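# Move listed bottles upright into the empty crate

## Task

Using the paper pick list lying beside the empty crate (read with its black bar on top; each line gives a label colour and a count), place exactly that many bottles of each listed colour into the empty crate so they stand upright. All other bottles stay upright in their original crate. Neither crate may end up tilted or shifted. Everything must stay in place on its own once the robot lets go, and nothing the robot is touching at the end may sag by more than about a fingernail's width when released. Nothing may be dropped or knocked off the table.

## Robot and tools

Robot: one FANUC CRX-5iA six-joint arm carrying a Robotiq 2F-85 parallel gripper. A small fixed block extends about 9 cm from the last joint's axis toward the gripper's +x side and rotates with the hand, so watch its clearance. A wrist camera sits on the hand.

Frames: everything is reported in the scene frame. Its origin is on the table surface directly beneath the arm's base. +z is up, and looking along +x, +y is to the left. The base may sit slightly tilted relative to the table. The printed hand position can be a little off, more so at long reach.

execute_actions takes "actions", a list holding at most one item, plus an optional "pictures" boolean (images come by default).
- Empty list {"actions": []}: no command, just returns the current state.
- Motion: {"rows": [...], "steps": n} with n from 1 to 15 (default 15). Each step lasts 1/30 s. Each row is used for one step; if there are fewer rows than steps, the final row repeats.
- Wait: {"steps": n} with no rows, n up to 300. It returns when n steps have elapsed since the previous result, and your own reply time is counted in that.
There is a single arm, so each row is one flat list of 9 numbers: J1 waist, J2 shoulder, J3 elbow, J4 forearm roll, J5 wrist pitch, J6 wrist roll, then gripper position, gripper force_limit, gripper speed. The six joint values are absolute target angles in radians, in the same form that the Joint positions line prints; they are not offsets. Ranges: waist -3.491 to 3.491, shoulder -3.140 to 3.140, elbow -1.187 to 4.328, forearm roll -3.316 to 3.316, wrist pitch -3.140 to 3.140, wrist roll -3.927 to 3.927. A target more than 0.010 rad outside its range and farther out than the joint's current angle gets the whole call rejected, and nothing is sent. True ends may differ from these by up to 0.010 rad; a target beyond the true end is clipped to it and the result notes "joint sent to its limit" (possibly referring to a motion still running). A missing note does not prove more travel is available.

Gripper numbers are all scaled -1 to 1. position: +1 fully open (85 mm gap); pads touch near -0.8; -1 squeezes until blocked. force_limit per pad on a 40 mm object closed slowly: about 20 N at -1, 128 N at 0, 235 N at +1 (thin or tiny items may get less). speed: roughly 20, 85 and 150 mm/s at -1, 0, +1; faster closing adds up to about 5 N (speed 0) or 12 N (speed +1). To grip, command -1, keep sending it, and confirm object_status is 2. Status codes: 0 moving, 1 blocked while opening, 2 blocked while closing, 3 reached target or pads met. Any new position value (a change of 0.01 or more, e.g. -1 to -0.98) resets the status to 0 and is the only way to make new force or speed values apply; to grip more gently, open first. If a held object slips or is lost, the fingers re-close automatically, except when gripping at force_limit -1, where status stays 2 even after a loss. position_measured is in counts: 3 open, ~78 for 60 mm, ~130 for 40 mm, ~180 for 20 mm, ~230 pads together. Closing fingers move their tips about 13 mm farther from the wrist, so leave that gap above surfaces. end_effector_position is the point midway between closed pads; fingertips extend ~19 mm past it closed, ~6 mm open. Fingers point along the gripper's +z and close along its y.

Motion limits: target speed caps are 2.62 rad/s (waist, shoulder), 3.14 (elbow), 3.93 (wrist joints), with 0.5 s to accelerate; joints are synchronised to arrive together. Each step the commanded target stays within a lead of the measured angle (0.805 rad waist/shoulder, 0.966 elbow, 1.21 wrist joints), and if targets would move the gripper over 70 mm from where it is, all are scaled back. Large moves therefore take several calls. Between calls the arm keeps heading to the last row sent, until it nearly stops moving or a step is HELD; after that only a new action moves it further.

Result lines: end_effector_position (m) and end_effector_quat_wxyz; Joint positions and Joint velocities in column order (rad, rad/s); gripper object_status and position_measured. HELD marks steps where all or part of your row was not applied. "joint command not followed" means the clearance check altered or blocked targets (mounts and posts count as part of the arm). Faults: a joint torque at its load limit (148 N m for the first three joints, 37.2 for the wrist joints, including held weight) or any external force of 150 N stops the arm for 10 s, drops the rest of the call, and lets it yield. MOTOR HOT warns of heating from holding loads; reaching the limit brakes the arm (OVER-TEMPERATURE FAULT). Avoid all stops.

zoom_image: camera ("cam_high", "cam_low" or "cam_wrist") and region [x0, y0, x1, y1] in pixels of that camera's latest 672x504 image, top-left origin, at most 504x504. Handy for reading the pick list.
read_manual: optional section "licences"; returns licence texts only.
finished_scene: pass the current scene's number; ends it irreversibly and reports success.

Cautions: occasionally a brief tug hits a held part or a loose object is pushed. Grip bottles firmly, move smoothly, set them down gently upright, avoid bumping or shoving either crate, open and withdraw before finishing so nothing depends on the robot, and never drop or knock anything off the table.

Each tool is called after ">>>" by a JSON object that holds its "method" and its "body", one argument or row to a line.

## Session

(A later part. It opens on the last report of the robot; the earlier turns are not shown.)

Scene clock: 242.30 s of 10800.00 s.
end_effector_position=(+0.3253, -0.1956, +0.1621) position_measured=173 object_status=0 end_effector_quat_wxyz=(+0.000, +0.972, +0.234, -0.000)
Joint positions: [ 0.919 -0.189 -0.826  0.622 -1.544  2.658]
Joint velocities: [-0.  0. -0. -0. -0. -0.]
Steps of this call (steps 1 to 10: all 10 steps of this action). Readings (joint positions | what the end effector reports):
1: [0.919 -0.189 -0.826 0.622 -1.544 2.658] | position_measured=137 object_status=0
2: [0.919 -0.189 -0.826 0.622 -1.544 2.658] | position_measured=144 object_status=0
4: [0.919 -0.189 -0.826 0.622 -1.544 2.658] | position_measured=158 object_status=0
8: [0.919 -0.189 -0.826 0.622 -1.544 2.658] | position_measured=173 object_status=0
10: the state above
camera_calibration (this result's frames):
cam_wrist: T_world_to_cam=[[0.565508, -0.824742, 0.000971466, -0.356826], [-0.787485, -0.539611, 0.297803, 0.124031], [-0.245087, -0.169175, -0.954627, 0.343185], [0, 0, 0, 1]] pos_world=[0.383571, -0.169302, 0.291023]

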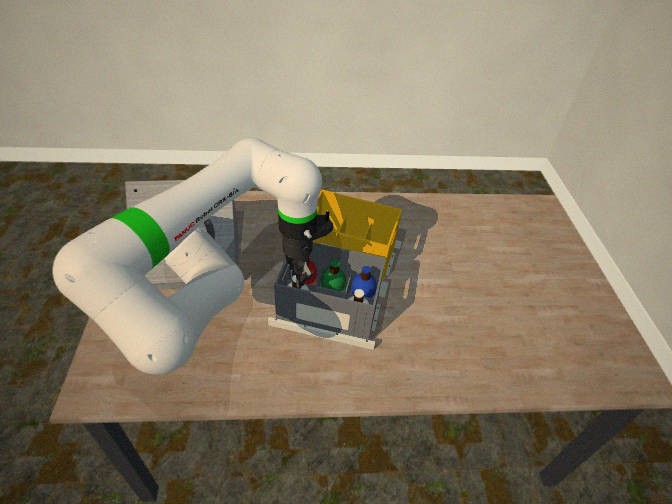

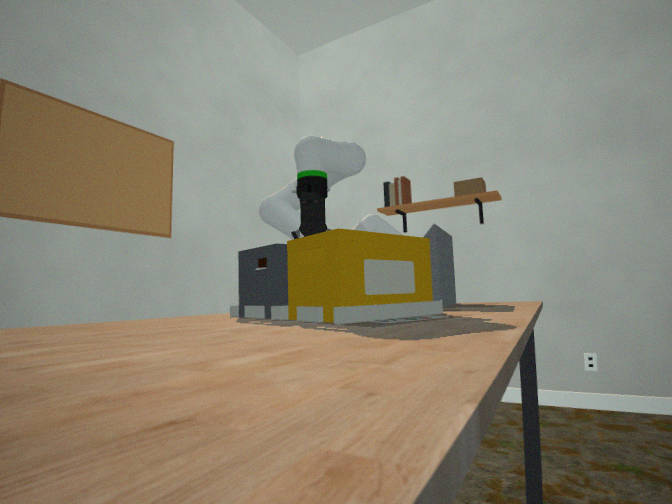

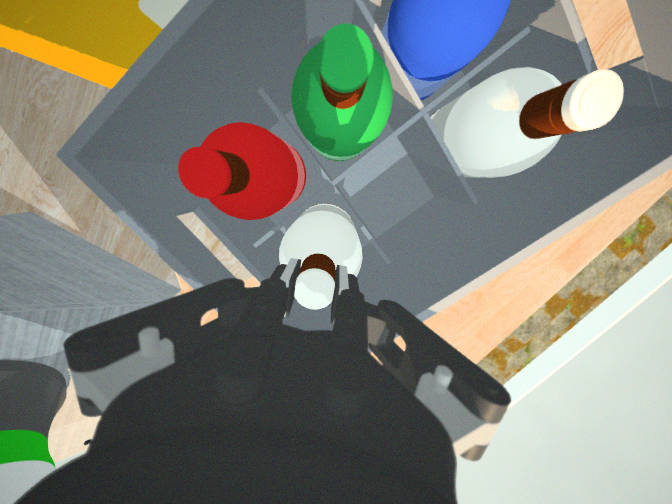

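>>> {"method": "execute_actions", "body": {
  "actions": [
    {"rows": [[0.9187,-0.1890,-0.8263,0.6218,-1.5441,2.658,-1,0,0],[0.9204,-0.1891,-0.8248,0.6208,-1.5463,2.658,-1,0,0],[0.9247,-0.1894,-0.8210,0.6184,-1.5516,2.658,-1,0,0],[0.9323,-0.1898,-0.8143,0.6141,-1.5610,2.658,-1,0,0],[0.9435,-0.1903,-0.8042,0.6077,-1.5750,2.658,-1,0,0],[0.9583,-0.1906,-0.7904,0.5993,-1.5936,2.658,-1,0,0],[0.9763,-0.1906,-0.7729,0.5892,-1.6164,2.658,-1,0,0],[0.9971,-0.1900,-0.7519,0.5777,-1.6431,2.658,-1,0,0],[1.0200,-0.1884,-0.7275,0.5653,-1.6727,2.658,-1,0,0],[1.0440,-0.1856,-0.7003,0.5524,-1.7044,2.658,-1,0,0],[1.0684,-0.1815,-0.6707,0.5396,-1.7371,2.658,-1,0,0],[1.0924,-0.1760,-0.6396,0.5274,-1.7700,2.658,-1,0,0],[1.1152,-0.1690,-0.6076,0.5160,-1.8018,2.6579,-1,0,0],[1.1365,-0.1597,-0.5751,0.5056,-1.8313,2.6570,-1,0,0],[1.1555,-0.1473,-0.5428,0.4965,-1.8572,2.6549,-1,0,0]], "steps": 15}
  ],
  "pictures": false
}}

>>> {"method": "execute_actions", "body": {
  "actions": [
    {"rows": [[1.1722,-0.1315,-0.5110,0.4885,-1.8785,2.6511,-1,0,0],[1.1865,-0.1124,-0.4804,0.4816,-1.8947,2.6452,-1,0,0],[1.1981,-0.0900,-0.4519,0.4757,-1.9051,2.6373,-1,0,0],[1.2074,-0.0648,-0.4258,0.4707,-1.9100,2.6272,-1,0,0],[1.2144,-0.0372,-0.4023,0.4663,-1.9091,2.6149,-1,0,0],[1.2193,-0.0074,-0.3815,0.4626,-1.9029,2.6006,-1,0,0],[1.2225,0.0242,-0.3632,0.4593,-1.8923,2.5846,-1,0,0],[1.2244,0.0573,-0.3467,0.4563,-1.8781,2.5671,-1,0,0],[1.2256,0.0919,-0.3311,0.4533,-1.8614,2.5484,-1,0,0],[1.2266,0.1278,-0.3151,0.4503,-1.8438,2.5289,-1,0,0],[1.2278,0.1645,-0.2988,0.4473,-1.8259,2.5090,-1,0,0],[1.2289,0.2011,-0.2824,0.4443,-1.8080,2.4891,-1,0,0],[1.2299,0.2370,-0.2664,0.4413,-1.7904,2.4696,-1,0,0],[1.2310,0.2715,-0.2511,0.4384,-1.7735,2.4509,-1,0,0],[1.2319,0.3038,-0.2367,0.4357,-1.7577,2.4334,-1,0,0]], "steps": 15}
  ],
  "pictures": false
}}

>>> {"method": "execute_actions", "body": {
  "actions": [
    {"rows": [[1.2328,0.3334,-0.2235,0.4333,-1.7433,2.4174,-1,0,0],[1.2336,0.3597,-0.2118,0.4311,-1.7304,2.4031,-1,0,0],[1.2343,0.3823,-0.2017,0.4292,-1.7193,2.3908,-1,0,0],[1.2349,0.4010,-0.1934,0.4277,-1.7102,2.3807,-1,0,0],[1.2351,0.4156,-0.1874,0.4266,-1.7025,2.3728,-1,0,0],[1.2345,0.4258,-0.1857,0.4261,-1.6946,2.3669,-1,0,0],[1.2324,0.4318,-0.1898,0.4267,-1.6847,2.3631,-1,0,0],[1.2286,0.4339,-0.2001,0.4283,-1.6721,2.3610,-1,0,0],[1.2233,0.4332,-0.2157,0.4310,-1.6566,2.3601,-1,0,0]], "steps": 9}
  ],
  "pictures": true
}}

>>> {"method": "execute_actions", "body": {
  "actions": [
    {"rows": [[1.2165,0.4310,-0.2353,0.4348,-1.6385,2.36,-1,0,0],[1.2087,0.4288,-0.2569,0.4394,-1.6183,2.36,-1,0,0],[1.2003,0.4269,-0.2789,0.4446,-1.5973,2.36,-1,0,0],[1.1919,0.4256,-0.2998,0.4501,-1.5769,2.36,-1,0,0],[1.1843,0.4248,-0.3181,0.4553,-1.5587,2.36,-1,0,0],[1.1778,0.4245,-0.3329,0.4599,-1.5437,2.36,-1,0,0],[1.1731,0.4244,-0.3436,0.4633,-1.5328,2.36,-1,0,0],[1.1702,0.4244,-0.3499,0.4654,-1.5262,2.36,-1,0,0],[1.1689,0.4244,-0.3527,0.4663,-1.5234,2.36,-1,0,0],[1.1687,0.4244,-0.3531,0.4665,-1.5229,2.36,-1,0,0]], "steps": 14}
  ],
  "pictures": true
}}

Scene clock: 329.23 s of 10800.00 s.
end_effector_position=(+0.3261, -0.1958, +0.2521) position_measured=173 object_status=2 end_effector_quat_wxyz=(-0.001, +0.969, +0.247, +0.000)
Joint positions: [ 1.085 -0.178 -0.645  0.532 -1.761  2.658]
Joint velocities: [ 0.606  0.174  0.82  -0.304 -0.819 -0.   ]
Steps of this call (steps 1 to 15: the robot went on to your last target; steps 16 to 90: nothing new was sent; then 83.43 s passed at rest; steps 91 to 105: all 15 steps of this action). Readings (joint positions | what the end effector reports):
91: [0.918 -0.189 -0.827 0.622 -1.544 2.658] | position_measured=173 object_status=2
92: [0.918 -0.189 -0.827 0.622 -1.544 2.658] | position_measured=173 object_status=2
94: [0.922 -0.189 -0.823 0.619 -1.549 2.658] | position_measured=173 object_status=2
98: [0.955 -0.190 -0.793 0.601 -1.590 2.658] | position_measured=173 object_status=2
105: the state above

Scene clock: 329.73 s of 10800.00 s.
end_effector_position=(+0.3687, -0.0929, +0.3606) position_measured=173 object_status=2 end_effector_quat_wxyz=(+0.006, +0.973, +0.231, -0.002)
Joint positions: [ 1.228  0.157 -0.304  0.448 -1.838  2.513]
Joint velocities: [ 0.028  0.877  0.411 -0.077  0.51  -0.475]
Steps of this call (steps 1 to 15: all 15 steps of this action). Readings (joint positions | what the end effector reports):
1: [1.105 -0.171 -0.617 0.522 -1.788 2.658] | position_measured=173 object_status=2
2: [1.124 -0.162 -0.588 0.512 -1.814 2.658] | position_measured=173 object_status=2
4: [1.158 -0.134 -0.529 0.495 -1.858 2.655] | position_measured=173 object_status=2
8: [1.205 -0.046 -0.421 0.471 -1.900 2.623] | position_measured=173 object_status=2
15: the state above

Scene clock: 330.03 s of 10800.00 s.
end_effector_position=(+0.4011, +0.0190, +0.3488) position_measured=173 object_status=2 end_effector_quat_wxyz=(-0.001, +0.980, +0.197, +0.001)
Joint positions: [ 1.234  0.405 -0.197  0.428 -1.7    2.378]
Joint velocities: [ 0.     0.506  0.089 -0.005  0.473 -0.293]
Steps of this call (steps 1 to 9: all 9 steps of this action). Readings (joint positions | what the end effector reports):
1: [1.229 0.187 -0.291 0.446 -1.822 2.497] | position_measured=173 object_status=2
2: [1.230 0.217 -0.277 0.443 -1.805 2.481] | position_measured=173 object_status=2
4: [1.231 0.276 -0.250 0.438 -1.774 2.448] | position_measured=173 object_status=2
8: [1.234 0.385 -0.203 0.429 -1.715 2.389] | position_measured=173 object_status=2
9: the state above
camera_calibration (this result's frames):
cam_wrist: T_world_to_cam=[[0.50135, -0.865245, 0.000204871, -0.196091], [-0.826791, -0.478998, 0.29492, 0.259495], [-0.25508, -0.148027, -0.955522, 0.580166], [0, 0, 0, 1]] pos_world=[0.460847, 0.0405116, 0.477871]

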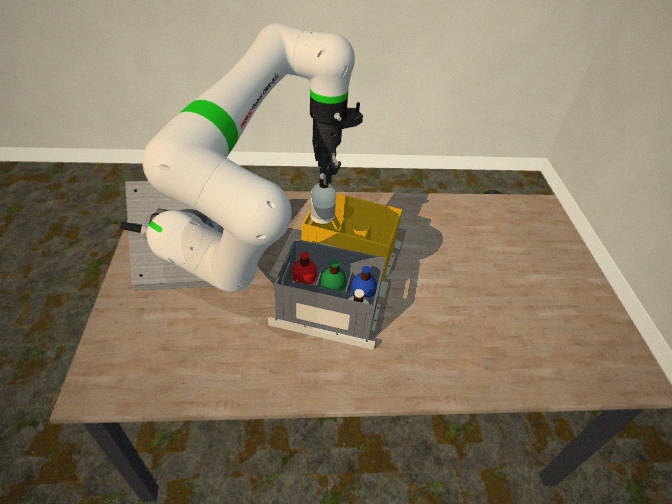

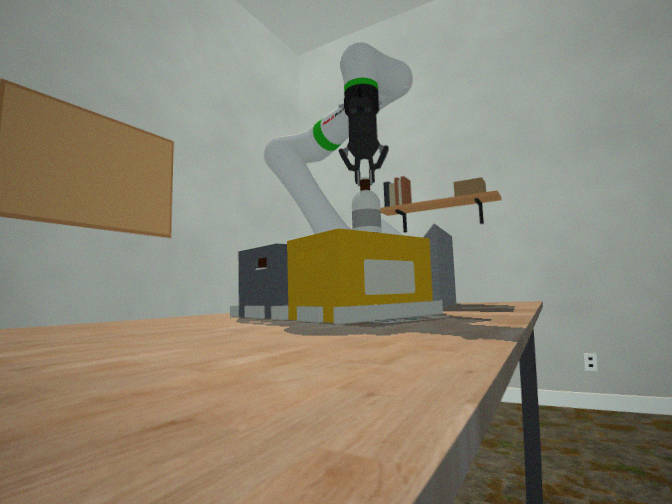

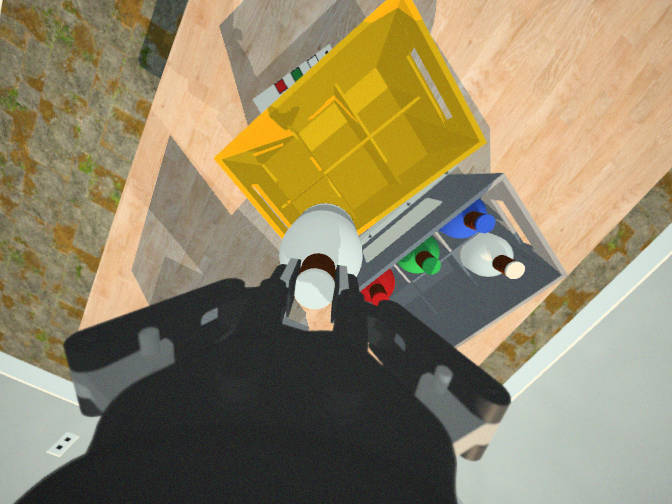

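Scene clock: 330.50 s of 10800.00 s.
end_effector_position=(+0.4036, +0.0333, +0.2691) position_measured=173 object_status=2 end_effector_quat_wxyz=(-0.000, +0.979, +0.203, -0.001)
Joint positions: [ 1.169  0.424 -0.353  0.466 -1.523  2.36 ]
Joint velocities: [-0.002 -0.    -0.006  0.001  0.004  0.   ]
Steps of this call (steps 1 to 14: all 14 steps of this action). Readings (joint positions | what the end effector reports):
1: [1.233 0.419 -0.197 0.428 -1.683 2.369] | position_measured=173 object_status=2
2: [1.229 0.428 -0.202 0.429 -1.666 2.364] | position_measured=173 object_status=2
4: [1.216 0.431 -0.235 0.435 -1.634 2.360] | position_measured=173 object_status=2
8: [1.185 0.426 -0.316 0.455 -1.560 2.360] | position_measured=173 object_status=2
14: the state above
camera_calibration (this result's frames):
cam_wrist: T_world_to_cam=[[0.512281, -0.858818, -0.000015832, -0.18953], [-0.819815, -0.489021, 0.297929, 0.288666], [-0.255875, -0.15261, -0.954588, 0.507002], [0, 0, 0, 1]] pos_world=[0.463474, 0.0557662, 0.397973]

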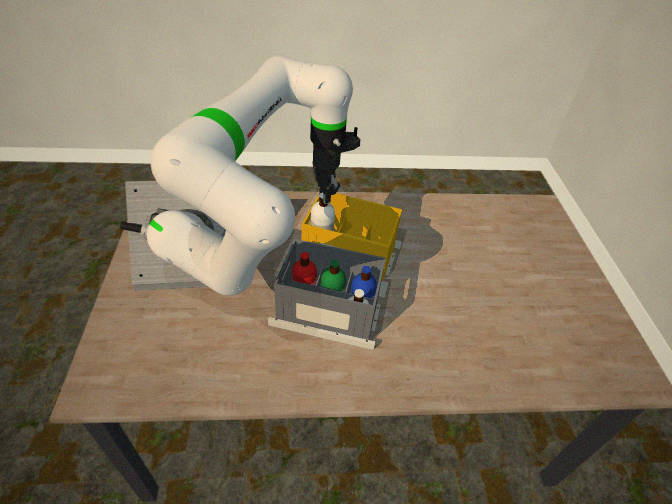

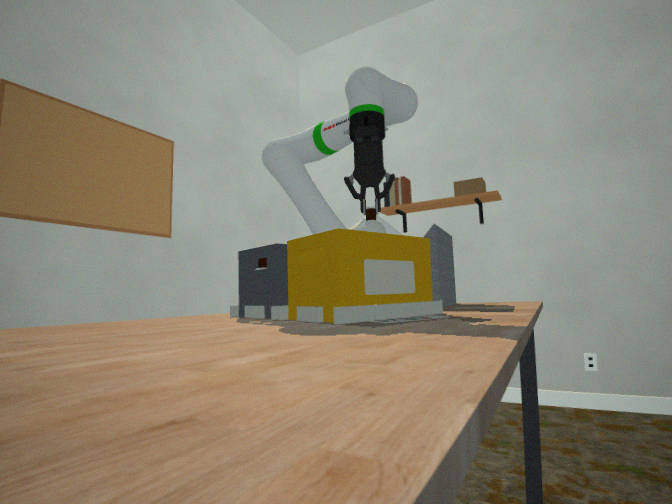

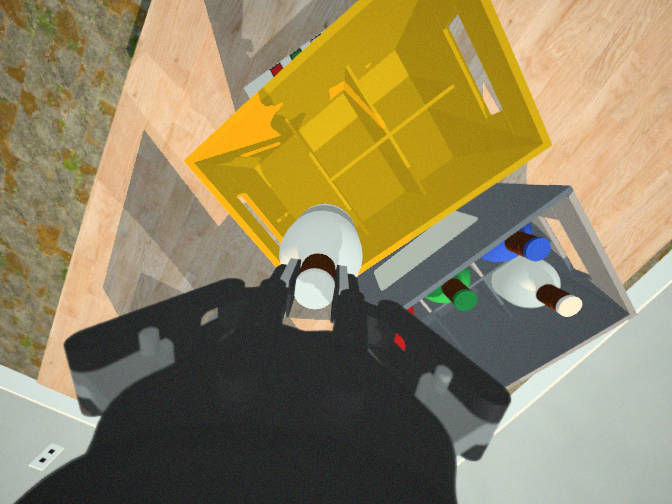

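>>> {"method": "execute_actions", "body": {
  "actions": []
}}

Scene clock: 369.57 s of 10800.00 s.
end_effector_position=(+0.4036, +0.0333, +0.2690) position_measured=173 object_status=2 end_effector_quat_wxyz=(-0.000, +0.979, +0.203, -0.001)
Joint positions: [ 1.169  0.424 -0.353  0.466 -1.523  2.36 ]
Joint velocities: [ 0.     0.    -0.    -0.     0.001  0.   ]
Steps of this call (steps 1 to 15: the robot went on to your last target; steps 16 to 90: nothing new was sent; then 36.07 s passed at rest). Readings (joint positions | what the end effector reports):
1: [1.169 0.424 -0.353 0.467 -1.523 2.360] | position_measured=173 object_status=2
2: [1.169 0.424 -0.353 0.467 -1.523 2.360] | position_measured=173 object_status=2
4: [1.169 0.424 -0.353 0.467 -1.523 2.360] | position_measured=173 object_status=2
8: [1.169 0.424 -0.353 0.467 -1.523 2.360] | position_measured=173 object_status=2
90: the state above
The arm was judged still, so your last target was given up. Only a new action makes it travel on or press farther. Fingers that are still opening or closing keep moving.
camera_calibration (this result's frames):
cam_wrist: T_world_to_cam=[[0.51231, -0.8588, 0.0000164536, -0.189561], [-0.819747, -0.489008, 0.298138, 0.288581], [-0.256033, -0.152753, -0.954523, 0.506879], [0, 0, 0, 1]] pos_world=[0.463455, 0.0557506, 0.397794]

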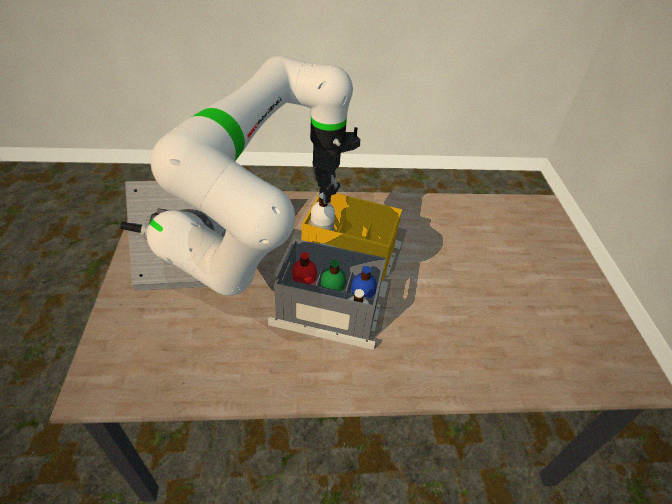

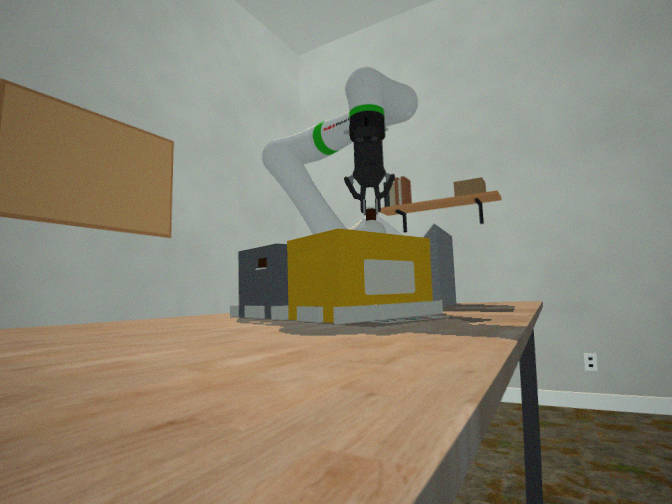

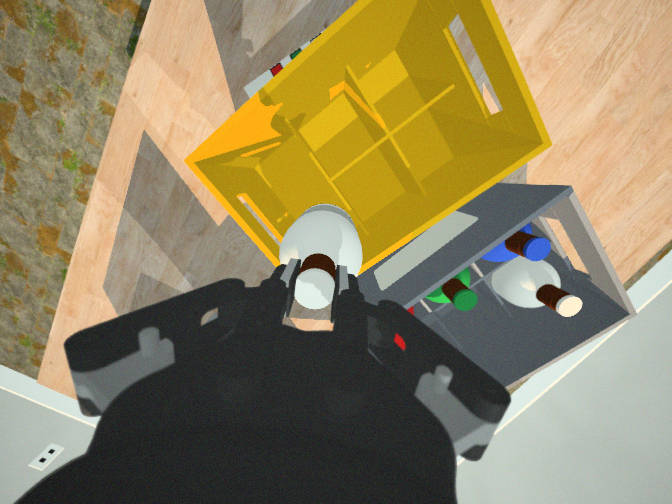

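>>> {"method": "zoom_image", "body": {
  "camera": "cam_wrist",
  "region": [230, 60, 470, 240]
}}

Region (230, 60, 470, 240) of cam_wrist's 672x504 image, scaled by 2.100, with more detail than that image has; it fills the top 378 rows of this view, and the rest is white.

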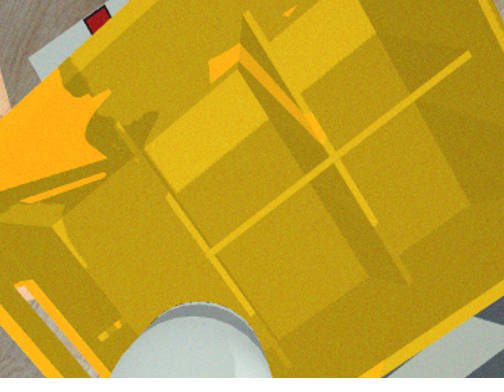

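>>> {"method": "zoom_image", "body": {
  "camera": "cam_wrist",
  "region": [280, 140, 380, 240]
}}

>>> {"method": "zoom_image", "body": {
  "camera": "cam_wrist",
  "region": [350, 90, 450, 190]
}}

Region (280, 140, 380, 240) of cam_wrist's 672x504 image, scaled by 5.040, with more detail than that image has.

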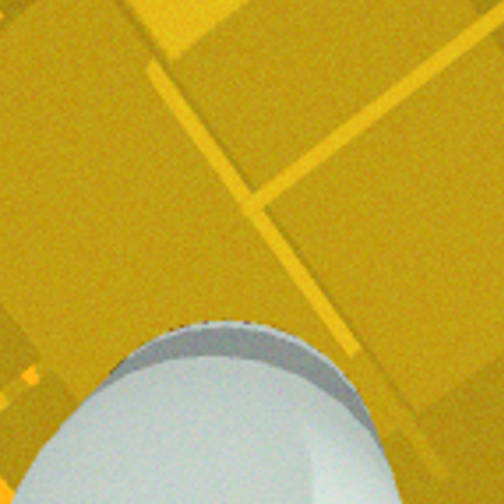

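Region (350, 90, 450, 190) of cam_wrist's 672x504 image, scaled by 5.040, with more detail than that image has.

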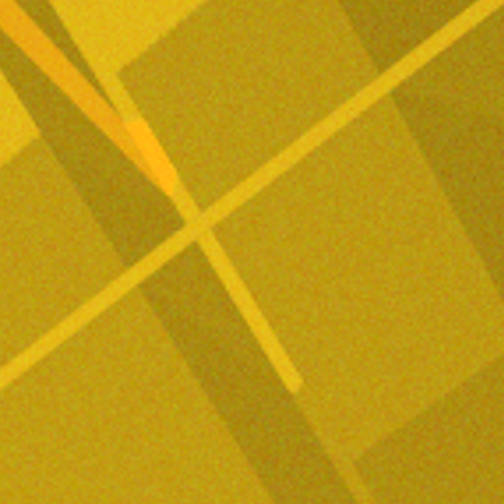

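>>> {"method": "zoom_image", "body": {
  "camera": "cam_wrist",
  "region": [220, 140, 340, 260]
}}

Region (220, 140, 340, 260) of cam_wrist's 672x504 image, scaled by 4.200, with more detail than that image has.

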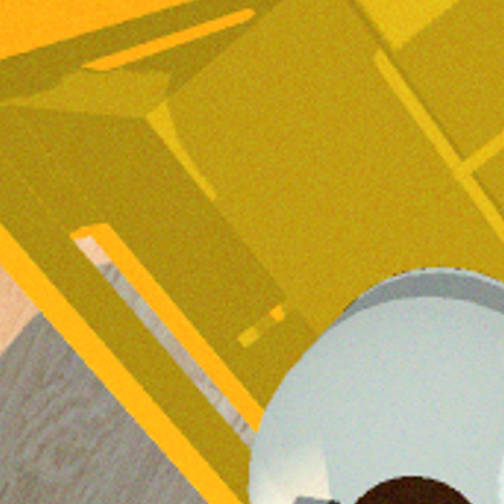

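>>> {"method": "zoom_image", "body": {
  "camera": "cam_wrist",
  "region": [380, 220, 600, 360]
}}

>>> {"method": "zoom_image", "body": {
  "camera": "cam_high",
  "region": [265, 180, 415, 330]
}}

Region (380, 220, 600, 360) of cam_wrist's 672x504 image, scaled by 2.291, with more detail than that image has; it fills the top 321 rows of this view, and the rest is white.

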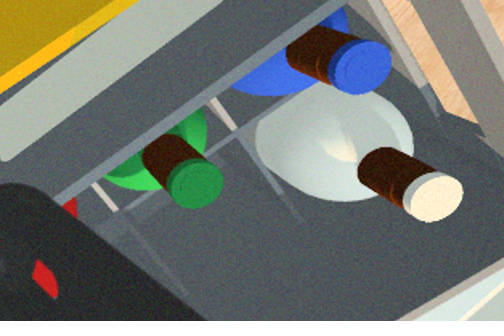

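Region (265, 180, 415, 330) of cam_high's 672x504 image, scaled by 3.360, with more detail than that image has.

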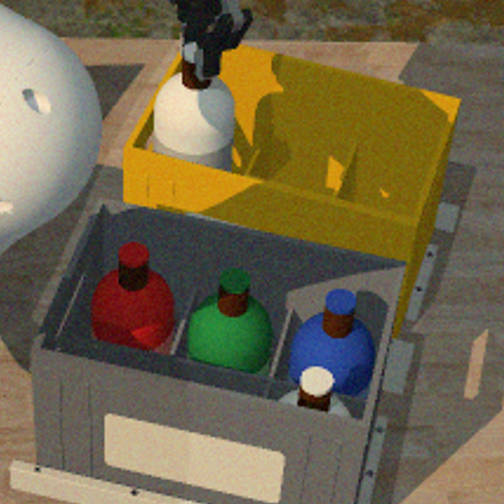

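>>> {"method": "execute_actions", "body": {
  "actions": []
}}

Scene clock: 489.57 s of 10800.00 s.
end_effector_position=(+0.4036, +0.0333, +0.2690) position_measured=173 object_status=2 end_effector_quat_wxyz=(-0.000, +0.979, +0.203, -0.001)
Joint positions: [ 1.169  0.424 -0.353  0.466 -1.523  2.36 ]
Joint velocities: [ 0.001  0.    -0.     0.     0.002  0.   ]
Steps of this call (steps 1 to 90: nothing new was sent; then 117.00 s passed at rest). Readings (joint positions | what the end effector reports):
1: [1.169 0.424 -0.353 0.466 -1.523 2.360] | position_measured=173 object_status=2
2: [1.169 0.424 -0.353 0.466 -1.523 2.360] | position_measured=173 object_status=2
4: [1.169 0.424 -0.353 0.466 -1.523 2.360] | position_measured=173 object_status=2
8: [1.169 0.424 -0.353 0.466 -1.523 2.360] | position_measured=173 object_status=2
90: the state above
camera_calibration (this result's frames):
cam_wrist: T_world_to_cam=[[0.51231, -0.8588, 0.0000250006, -0.189566], [-0.819746, -0.489004, 0.298148, 0.288574], [-0.256038, -0.152765, -0.95452, 0.50688], [0, 0, 0, 1]] pos_world=[0.463454, 0.055748, 0.397793]

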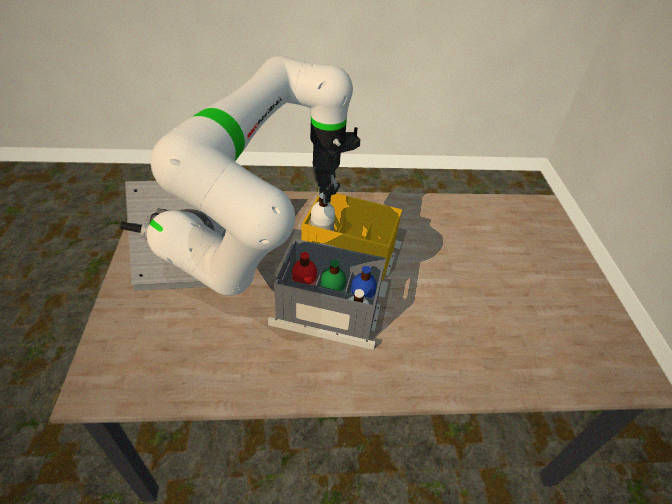

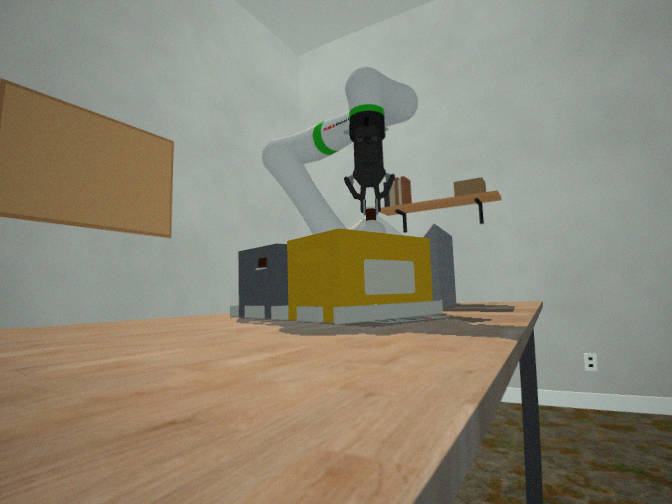

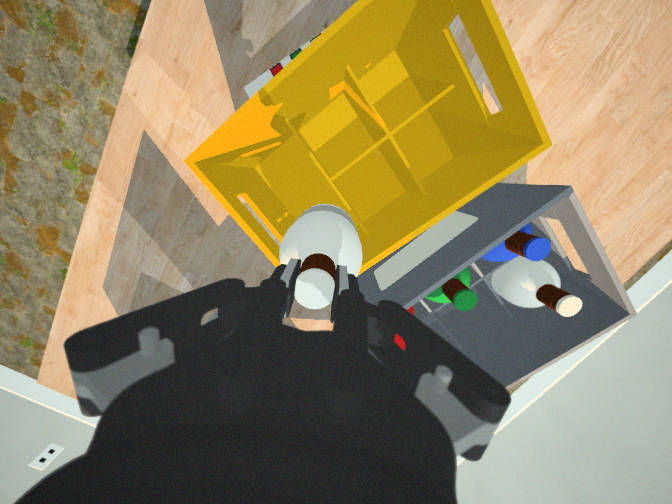

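Nothing has moved. Placing the white bottle, then fetching the red one.

>>> {"method": "execute_actions", "body": {
  "actions": [
    {"rows":[[1.1689,0.4245,-0.3534,0.4664,-1.5225,2.36,-1,0,0],[1.1695,0.4251,-0.3554,0.4660,-1.5205,2.36,-1,0,0],[1.1700,0.4261,-0.3598,0.4659,-1.5157,2.36,-1,0,0],[1.1690,0.4272,-0.3671,0.4667,-1.5078,2.36,-1,0,0],[1.1657,0.4281,-0.3772,0.4694,-1.4970,2.36,-1,0,0],[1.1597,0.4287,-0.3899,0.4741,-1.4833,2.36,-1,0,0],[1.1520,0.4297,-0.4050,0.4801,-1.4668,2.36,-1,0,0],[1.1430,0.4311,-0.4219,0.4874,-1.4479,2.36,-1,0,0],[1.1329,0.4331,-0.4399,0.4957,-1.4273,2.36,-1,0,0],[1.1222,0.4356,-0.4583,0.5048,-1.4058,2.36,-1,0,0],[1.1113,0.4387,-0.4763,0.5143,-1.3842,2.36,-1,0,0],[1.1005,0.4421,-0.4932,0.5239,-1.3634,2.36,-1,0,0],[1.0904,0.4456,-0.5084,0.5330,-1.3442,2.36,-1,0,0],[1.0813,0.4490,-0.5215,0.5413,-1.3273,2.36,-1,0,0],[1.0737,0.4520,-0.5322,0.5483,-1.3134,2.36,-1,0,0]],"steps":15}
  ],
  "pictures": false
}}

>>> {"method": "execute_actions", "body": {
  "actions": [
    {"rows":[[1.0678,0.4545,-0.5402,0.5539,-1.3027,2.36,-1,0,0],[1.0637,0.4562,-0.5457,0.5577,-1.2953,2.36,-1,0,0],[1.0614,0.4573,-0.5488,0.5599,-1.2911,2.36,-1,0,0],[1.0604,0.4577,-0.5501,0.5608,-1.2893,2.36,-1,0,0],[1.0602,0.4578,-0.5503,0.5610,-1.2890,2.36,-1,0,0],[1.0602,0.4578,-0.5503,0.5610,-1.2890,2.36,-1,0,0],[1.0602,0.4578,-0.5503,0.5610,-1.2890,2.36,-1,0,0],[1.0602,0.4578,-0.5503,0.5610,-1.2890,2.36,0.03,0,0.5],[1.0602,0.4578,-0.5503,0.5610,-1.2890,2.36,0.03,0,0.5],[1.0602,0.4578,-0.5503,0.5610,-1.2890,2.36,0.03,0,0.5],[1.0602,0.4578,-0.5503,0.5610,-1.2890,2.36,0.03,0,0.5],[1.0602,0.4578,-0.5503,0.5610,-1.2890,2.36,0.03,0,0.5],[1.0605,0.4577,-0.5499,0.5607,-1.2895,2.36,0.03,0,0.5],[1.0622,0.4569,-0.5477,0.5591,-1.2926,2.36,0.03,0,0.5],[1.0661,0.4552,-0.5425,0.5555,-1.2996,2.36,0.03,0,0.5]],"steps":15}
  ],
  "pictures": false
}}

>>> {"method": "execute_actions", "body": {
  "actions": [
    {"rows":[[1.0722,0.4526,-0.5341,0.5497,-1.3108,2.36,0.03,0,0.5],[1.0802,0.4490,-0.5231,0.5423,-1.3256,2.3601,0.03,0,0.5],[1.0891,0.4433,-0.5111,0.5340,-1.3436,2.361,0.03,0,0.5],[1.0980,0.4343,-0.4999,0.5257,-1.3637,2.3633,0.03,0,0.5],[1.1060,0.4215,-0.4914,0.5183,-1.3845,2.3672,0.03,0,0.5],[1.1123,0.4045,-0.4872,0.5122,-1.4048,2.373,0.03,0,0.5],[1.1161,0.3836,-0.4882,0.5082,-1.4233,2.3806,0.03,0,0.5],[1.1176,0.3586,-0.4951,0.5062,-1.4394,2.3901,0.03,0,0.5],[1.1168,0.3304,-0.5073,0.5059,-1.4532,2.4011,0.03,0,0.5],[1.1144,0.2991,-0.5233,0.5069,-1.4657,2.4133,0.03,0,0.5],[1.1117,0.2658,-0.5409,0.5081,-1.4785,2.4264,0.03,0,0.5],[1.1088,0.2313,-0.5591,0.5094,-1.4918,2.44,0.03,0,0.5],[1.1059,0.1968,-0.5772,0.5107,-1.5050,2.4536,0.03,0,0.5],[1.1032,0.1635,-0.5948,0.5119,-1.5178,2.4667,0.03,0,0.5],[1.1006,0.1323,-0.6112,0.5131,-1.5298,2.4789,0.03,0,0.5]],"steps":15}
  ],
  "pictures": false
}}

>>> {"method": "execute_actions", "body": {
  "actions": [
    {"rows":[[1.0980,0.1044,-0.6265,0.5143,-1.5401,2.4899,0.03,0,0.5],[1.0938,0.0803,-0.6421,0.5166,-1.5459,2.4994,0.03,0,0.5],[1.0873,0.0610,-0.6589,0.5206,-1.5458,2.507,0.03,0,0.5],[1.0782,0.0466,-0.6772,0.5263,-1.5392,2.5128,0.03,0,0.5],[1.0669,0.0372,-0.6961,0.5338,-1.5267,2.5167,0.03,0,0.5],[1.0538,0.0326,-0.7149,0.5425,-1.5097,2.519,0.03,0,0.5],[1.0402,0.0319,-0.7323,0.5519,-1.4904,2.5199,0.03,0,0.5],[1.0271,0.0334,-0.7478,0.5610,-1.4709,2.52,0.03,0,0.5],[1.0156,0.0353,-0.7607,0.5692,-1.4540,2.52,0.03,0,0.5],[1.0068,0.0369,-0.7704,0.5754,-1.4411,2.52,0.03,0,0.5],[1.0012,0.0380,-0.7764,0.5794,-1.4330,2.52,0.03,0,0.5],[0.9987,0.0385,-0.7790,0.5812,-1.4294,2.52,-1,0,0],[0.9983,0.0386,-0.7794,0.5815,-1.4288,2.52,-1,0,0]],"steps":15}
  ],
  "pictures": true
}}

>>> {"method": "execute_actions", "body": {
  "actions": [
    {"rows":[[0.9983,0.0386,-0.7794,0.5815,-1.4288,2.52,-1,0,0],[0.9983,0.0386,-0.7794,0.5815,-1.4288,2.52,-1,0,0],[0.9983,0.0386,-0.7794,0.5815,-1.4288,2.52,-1,0,0],[0.9983,0.0386,-0.7794,0.5815,-1.4288,2.52,-1,0,0],[0.9983,0.0386,-0.7794,0.5815,-1.4288,2.52,-1,0,0],[0.9983,0.0386,-0.7794,0.5815,-1.4288,2.52,-1,0,0],[0.9985,0.0386,-0.7792,0.5814,-1.4291,2.52,-1,0,0],[0.9997,0.0383,-0.7779,0.5805,-1.4309,2.52,-1,0,0],[1.0027,0.0377,-0.7746,0.5783,-1.4353,2.52,-1,0,0],[1.0078,0.0364,-0.7686,0.5747,-1.4434,2.52,-1,0,0],[1.0150,0.0346,-0.7596,0.5695,-1.4553,2.52,-1,0,0],[1.0248,0.0323,-0.7472,0.5625,-1.4715,2.52,-1,0,0],[1.0370,0.0299,-0.7315,0.5539,-1.4914,2.52,-1,0,0],[1.0516,0.0278,-0.7126,0.5438,-1.5149,2.52,-1,0,0],[1.0683,0.0264,-0.6908,0.5325,-1.5412,2.52,-1,0,0]],"steps":15}
  ],
  "pictures": false
}}

>>> {"method": "execute_actions", "body": {
  "actions": [
    {"rows":[[1.0865,0.0257,-0.6663,0.5205,-1.5697,2.52,-1,0,0],[1.1053,0.0261,-0.6395,0.5083,-1.5998,2.52,-1,0,0],[1.1241,0.0275,-0.6110,0.4965,-1.6305,2.52,-1,0,0],[1.1423,0.0301,-0.5814,0.4854,-1.6611,2.52,-1,0,0],[1.1595,0.0337,-0.5516,0.4753,-1.6907,2.52,-1,0,0],[1.1754,0.0382,-0.5222,0.4665,-1.7188,2.52,-1,0,0],[1.1895,0.0433,-0.4942,0.4589,-1.7446,2.52,-1,0,0],[1.2017,0.0487,-0.4684,0.4526,-1.7677,2.52,-1,0,0],[1.2120,0.0543,-0.4451,0.4476,-1.7875,2.52,-1,0,0],[1.2197,0.0611,-0.4241,0.4441,-1.8033,2.52,-1,0,0],[1.2246,0.0702,-0.4045,0.4421,-1.8148,2.52,-1,0,0],[1.2266,0.0820,-0.3860,0.4417,-1.8216,2.52,-1,0,0],[1.2255,0.0969,-0.3682,0.4427,-1.8238,2.52,-1,0,0],[1.2218,0.1154,-0.3504,0.4451,-1.8219,2.52,-1,0,0],[1.2157,0.1373,-0.3319,0.4487,-1.8164,2.52,-1,0,0]],"steps":15}
  ],
  "pictures": false
}}

>>> {"method": "execute_actions", "body": {
  "actions": [
    {"rows":[[1.2078,0.1627,-0.3118,0.4534,-1.8085,2.52,-1,0,0],[1.1987,0.1914,-0.2894,0.4586,-1.7992,2.52,-1,0,0],[1.1888,0.2228,-0.2649,0.4644,-1.7892,2.52,-1,0,0],[1.1783,0.2560,-0.2390,0.4704,-1.7785,2.52,-1,0,0],[1.1675,0.2902,-0.2123,0.4767,-1.7675,2.52,-1,0,0],[1.1567,0.3244,-0.1856,0.4830,-1.7565,2.52,-1,0,0],[1.1462,0.3576,-0.1597,0.4890,-1.7458,2.52,-1,0,0],[1.1363,0.3890,-0.1352,0.4948,-1.7358,2.52,-1,0,0],[1.1272,0.4177,-0.1128,0.5000,-1.7265,2.52,-1,0,0],[1.1191,0.4429,-0.0933,0.5047,-1.7181,2.52,-1,0,0],[1.1117,0.4640,-0.0784,0.5089,-1.7097,2.52,-1,0,0],[1.1047,0.4805,-0.0694,0.5127,-1.7003,2.52,-1,0,0],[1.0979,0.4920,-0.0669,0.5162,-1.6897,2.52,-1,0,0],[1.0913,0.4988,-0.0707,0.5197,-1.6776,2.52,-1,0,0],[1.0848,0.5017,-0.0802,0.5230,-1.6640,2.52,-1,0,0]],"steps":15}
  ],
  "pictures": true
}}

>>> {"method": "execute_actions", "body": {
  "actions": [
    {"rows":[[1.0781,0.5014,-0.0942,0.5264,-1.6492,2.52,-1,0,0],[1.0712,0.4996,-0.1110,0.5301,-1.6334,2.52,-1,0,0],[1.0638,0.4976,-0.1286,0.5342,-1.6168,2.52,-1,0,0],[1.0563,0.4960,-0.1459,0.5385,-1.6003,2.52,-1,0,0],[1.0490,0.4947,-0.1621,0.5429,-1.5846,2.52,-1,0,0],[1.0424,0.4938,-0.1764,0.5470,-1.5704,2.52,-1,0,0],[1.0366,0.4932,-0.1884,0.5507,-1.5584,2.52,-1,0,0],[1.0321,0.4928,-0.1977,0.5536,-1.5490,2.52,-1,0,0],[1.0289,0.4926,-0.2041,0.5557,-1.5425,2.52,-1,0,0],[1.0270,0.4925,-0.2078,0.5570,-1.5386,2.52,-1,0,0],[1.0262,0.4925,-0.2094,0.5575,-1.5371,2.52,-1,0,0],[1.0261,0.4925,-0.2096,0.5576,-1.5368,2.52,-1,0,0]],"steps":15}
  ],
  "pictures": false
}}

Scene clock: 539.87 s of 10800.00 s.
end_effector_position=(+0.4015, +0.0362, +0.1945) position_measured=173 object_status=2 end_effector_quat_wxyz=(+0.000, +0.975, +0.222, -0.000)
Joint positions: [ 1.097  0.444 -0.497  0.527 -1.358  2.36 ]
Joint velocities: [-0.299  0.1   -0.454  0.265  0.564 -0.   ]
Steps of this call (steps 1 to 90: nothing new was sent; then 46.80 s passed at rest; steps 91 to 105: all 15 steps of this action). Readings (joint positions | what the end effector reports):
91: [1.169 0.424 -0.353 0.466 -1.523 2.360] | position_measured=173 object_status=2
92: [1.169 0.425 -0.353 0.466 -1.523 2.360] | position_measured=173 object_status=2
94: [1.169 0.426 -0.358 0.466 -1.518 2.360] | position_measured=173 object_status=2
98: [1.160 0.429 -0.389 0.474 -1.484 2.360] | position_measured=173 object_status=2
105: the state above

Scene clock: 540.37 s of 10800.00 s.
end_effector_position=(+0.4009, +0.0359, +0.1646) position_measured=129 object_status=0 end_effector_quat_wxyz=(+0.000, +0.973, +0.230, -0.001)
Joint positions: [ 1.061  0.457 -0.549  0.56  -1.291  2.36 ]
Joint velocities: [ 0.042 -0.021  0.075 -0.06  -0.1   -0.   ]
Steps of this call (steps 1 to 15: all 15 steps of this action). Readings (joint positions | what the end effector reports):
1: [1.087 0.447 -0.512 0.536 -1.339 2.360] | position_measured=173 object_status=2
2: [1.079 0.450 -0.525 0.544 -1.323 2.360] | position_measured=173 object_status=2
4: [1.066 0.456 -0.543 0.556 -1.299 2.360] | position_measured=173 object_status=2
8: [1.060 0.458 -0.550 0.561 -1.289 2.360] | position_measured=173 object_status=0
15: the state above

Scene clock: 540.87 s of 10800.00 s.
end_effector_position=(+0.3825, -0.0316, +0.2290) position_measured=126 object_status=3 end_effector_quat_wxyz=(-0.002, +0.974, +0.225, +0.003)
Joint positions: [ 1.113  0.25  -0.543  0.508 -1.483  2.433]
Joint velocities: [-0.059 -0.846 -0.519  0.015 -0.345  0.332]
Steps of this call (steps 1 to 15: all 15 steps of this action). Readings (joint positions | what the end effector reports):
1: [1.063 0.456 -0.545 0.557 -1.296 2.360] | position_measured=127 object_status=0
2: [1.067 0.455 -0.540 0.554 -1.303 2.360] | position_measured=127 object_status=0
4: [1.080 0.448 -0.523 0.542 -1.326 2.360] | position_measured=126 object_status=0
8: [1.107 0.410 -0.493 0.517 -1.393 2.371] | position_measured=126 object_status=0
15: the state above

Scene clock: 541.37 s of 10800.00 s.
end_effector_position=(+0.3470, -0.1102, +0.1614) position_measured=137 object_status=0 end_effector_quat_wxyz=(+0.000, +0.971, +0.241, -0.001)
Joint positions: [ 0.999  0.038 -0.778  0.581 -1.43   2.52 ]
Joint velocities: [-0.024  0.004 -0.025  0.023  0.039  0.   ]
Steps of this call (steps 1 to 15: all 15 steps of this action). Readings (joint positions | what the end effector reports):
1: [1.110 0.221 -0.560 0.509 -1.495 2.444] | position_measured=126 object_status=3
2: [1.107 0.192 -0.577 0.510 -1.506 2.455] | position_measured=126 object_status=3
4: [1.100 0.135 -0.611 0.513 -1.526 2.478] | position_measured=126 object_status=3
8: [1.067 0.051 -0.692 0.532 -1.529 2.512] | position_measured=126 object_status=3
15: the state above
camera_calibration (this result's frames):
cam_wrist: T_world_to_cam=[[0.576664, -0.816981, 0.000712035, -0.301645], [-0.779981, -0.550288, 0.298014, 0.18361], [-0.24308, -0.172409, -0.954561, 0.361217], [0, 0, 0, 1]] pos_world=[0.404964, -0.0831228, 0.2903]

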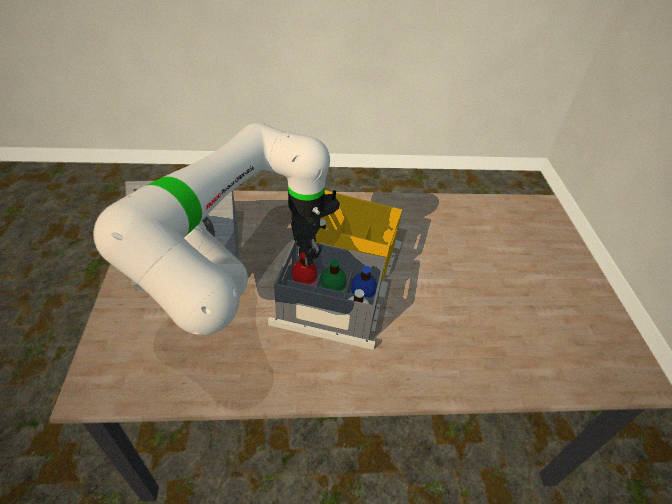

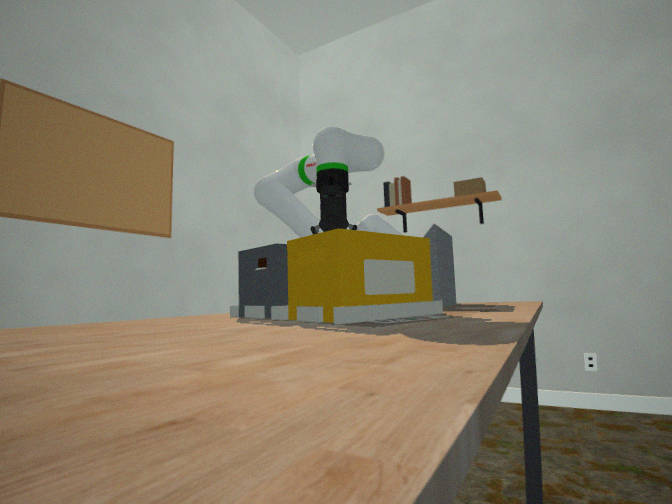

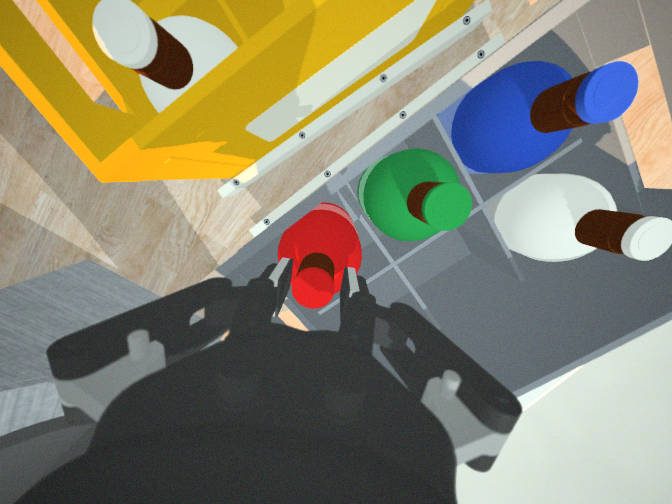

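Scene clock: 541.87 s of 10800.00 s.
end_effector_position=(+0.3481, -0.1115, +0.1847) position_measured=173 object_status=2 end_effector_quat_wxyz=(+0.001, +0.971, +0.238, -0.000)
Joint positions: [ 1.035  0.031 -0.734  0.555 -1.488  2.52 ]
Joint velocities: [ 0.328 -0.053  0.42  -0.225 -0.523  0.   ]
Steps of this call (steps 1 to 15: all 15 steps of this action). Readings (joint positions | what the end effector reports):
1: [0.999 0.039 -0.779 0.581 -1.429 2.520] | position_measured=144 object_status=0
2: [0.999 0.039 -0.779 0.581 -1.429 2.520] | position_measured=151 object_status=0
4: [0.998 0.039 -0.779 0.582 -1.429 2.520] | position_measured=166 object_status=0
8: [0.998 0.039 -0.779 0.582 -1.429 2.520] | position_measured=173 object_status=0
15: the state above

Scene clock: 542.37 s of 10800.00 s.
end_effector_position=(+0.3541, -0.1068, +0.3381) position_measured=173 object_status=2 end_effector_quat_wxyz=(+0.000, +0.972, +0.236, -0.001)
Joint positions: [ 1.222  0.087 -0.389  0.444 -1.814  2.52 ]
Joint velocities: [ 0.041  0.442  0.609 -0.    -0.211 -0.   ]
Steps of this call (steps 1 to 15: all 15 steps of this action). Readings (joint positions | what the end effector reports):
1: [1.047 0.029 -0.719 0.547 -1.507 2.520] | position_measured=173 object_status=2
2: [1.060 0.028 -0.701 0.538 -1.528 2.520] | position_measured=173 object_status=2
4: [1.090 0.027 -0.660 0.518 -1.576 2.520] | position_measured=173 object_status=2
8: [1.153 0.031 -0.559 0.480 -1.681 2.520] | position_measured=173 object_status=2
15: the state above

Scene clock: 542.87 s of 10800.00 s.
end_effector_position=(+0.4666, -0.0068, +0.3456) position_measured=173 object_status=2 end_effector_quat_wxyz=(-0.000, +0.978, +0.209, -0.000)
Joint positions: [ 1.11   0.459 -0.088  0.509 -1.704  2.52 ]
Joint velocities: [-0.272  0.587  0.331  0.146  0.378  0.   ]
Steps of this call (steps 1 to 15: all 15 steps of this action). Readings (joint positions | what the end effector reports):
1: [1.222 0.103 -0.369 0.444 -1.818 2.520] | position_measured=173 object_status=2
2: [1.221 0.121 -0.350 0.446 -1.818 2.520] | position_measured=173 object_status=2
4: [1.212 0.164 -0.313 0.452 -1.813 2.520] | position_measured=173 object_status=2
8: [1.175 0.270 -0.229 0.473 -1.777 2.520] | position_measured=173 object_status=2
15: the state above
camera_calibration (this result's frames):
cam_wrist: T_world_to_cam=[[0.52195, -0.852976, -0.000113334, -0.260741], [-0.814346, -0.498352, 0.297465, 0.295431], [-0.253787, -0.15517, -0.954733, 0.589009], [0, 0, 0, 1]] pos_world=[0.52616, 0.0162194, 0.474436]

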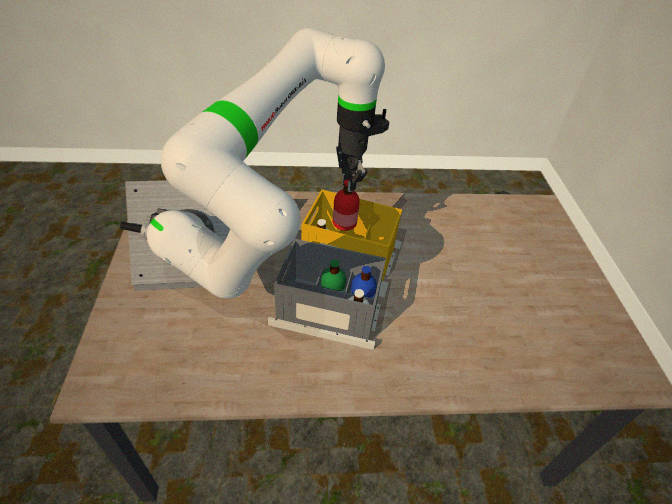

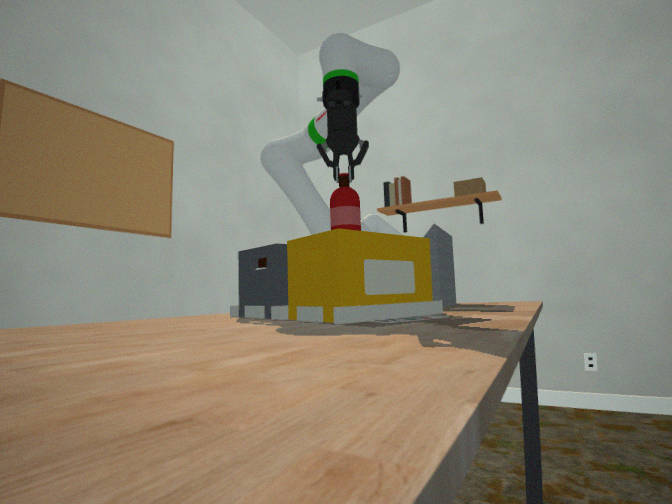

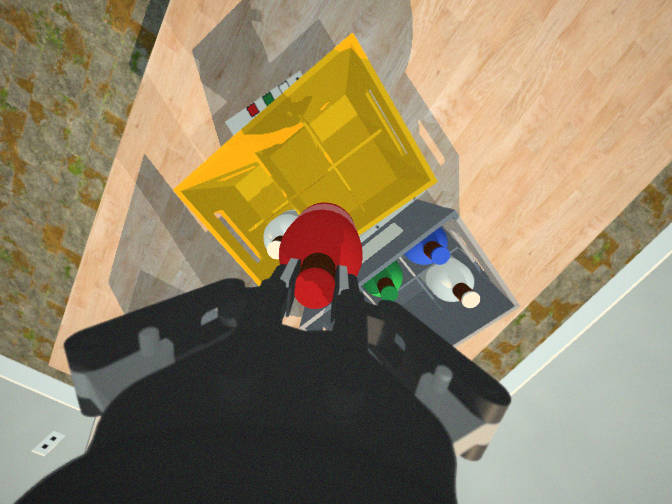

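Scene clock: 543.37 s of 10800.00 s.
end_effector_position=(+0.4816, +0.0074, +0.2681) position_measured=173 object_status=2 end_effector_quat_wxyz=(-0.000, +0.976, +0.219, -0.001)
Joint positions: [ 1.026  0.492 -0.209  0.558 -1.537  2.52 ]
Joint velocities: [-0.001 -0.    -0.006  0.001  0.006  0.   ]
Steps of this call (steps 1 to 15: all 15 steps of this action). Readings (joint positions | what the end effector reports):
1: [1.101 0.477 -0.080 0.515 -1.690 2.520] | position_measured=173 object_status=2
2: [1.091 0.490 -0.077 0.520 -1.673 2.520] | position_measured=173 object_status=2
4: [1.076 0.499 -0.093 0.528 -1.644 2.520] | position_measured=173 object_status=2
8: [1.048 0.495 -0.164 0.544 -1.582 2.520] | position_measured=173 object_status=2
15: the state above

>>> {"method": "execute_actions", "body": {
  "actions": []
}}

Scene clock: 544.43 s of 10800.00 s.
end_effector_position=(+0.4816, +0.0074, +0.2679) position_measured=173 object_status=2 end_effector_quat_wxyz=(-0.000, +0.976, +0.219, -0.001)
Joint positions: [ 1.026  0.492 -0.21   0.558 -1.537  2.52 ]
Joint velocities: [-0.     0.     0.     0.    -0.002 -0.   ]
Steps of this call (steps 1 to 15: the robot went on to your last target; steps 16 to 32: nothing new was sent). Readings (joint positions | what the end effector reports):
1: [1.026 0.492 -0.209 0.558 -1.537 2.520] | position_measured=173 object_status=2
2: [1.026 0.492 -0.210 0.558 -1.537 2.520] | position_measured=173 object_status=2
4: [1.026 0.492 -0.210 0.558 -1.537 2.520] | position_measured=173 object_status=2
8: [1.026 0.492 -0.210 0.558 -1.537 2.520] | position_measured=173 object_status=2
32: the state above
The arm was judged still, so your last target was given up. Only a new action makes it travel on or press farther. Fingers that are still opening or closing keep moving.
camera_calibration (this result's frames):
cam_wrist: T_world_to_cam=[[0.53886, -0.842395, 0.0000045935, -0.264709], [-0.804141, -0.514388, 0.29793, 0.332909], [-0.250973, -0.160546, -0.954588, 0.519515], [0, 0, 0, 1]] pos_world=[0.540731, 0.0316611, 0.39674]

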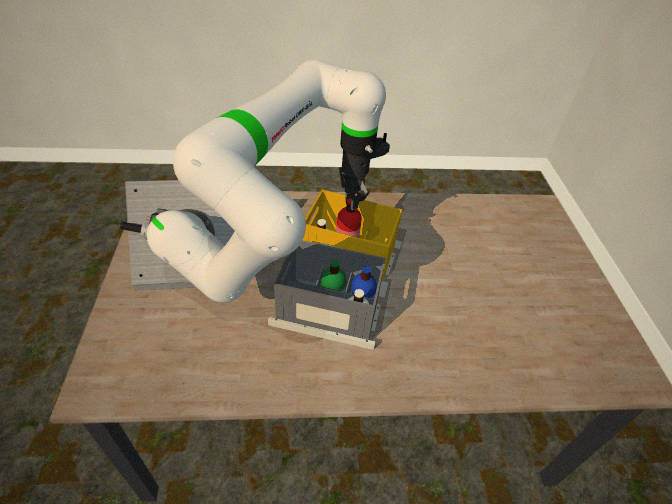

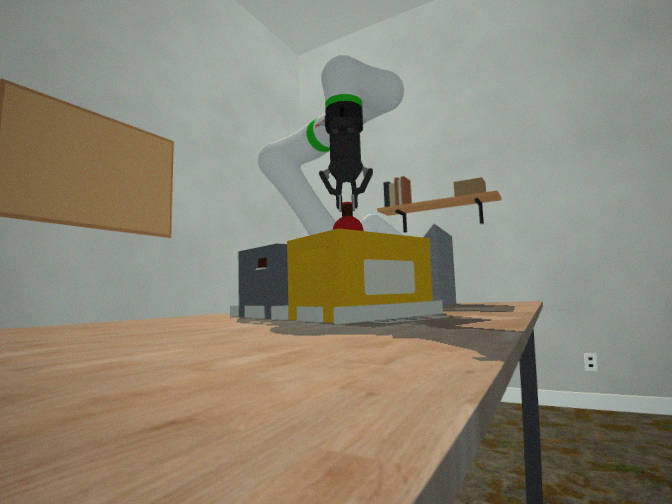

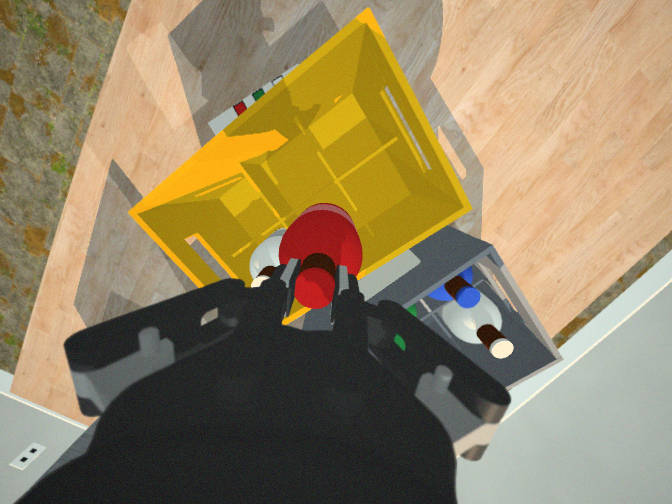

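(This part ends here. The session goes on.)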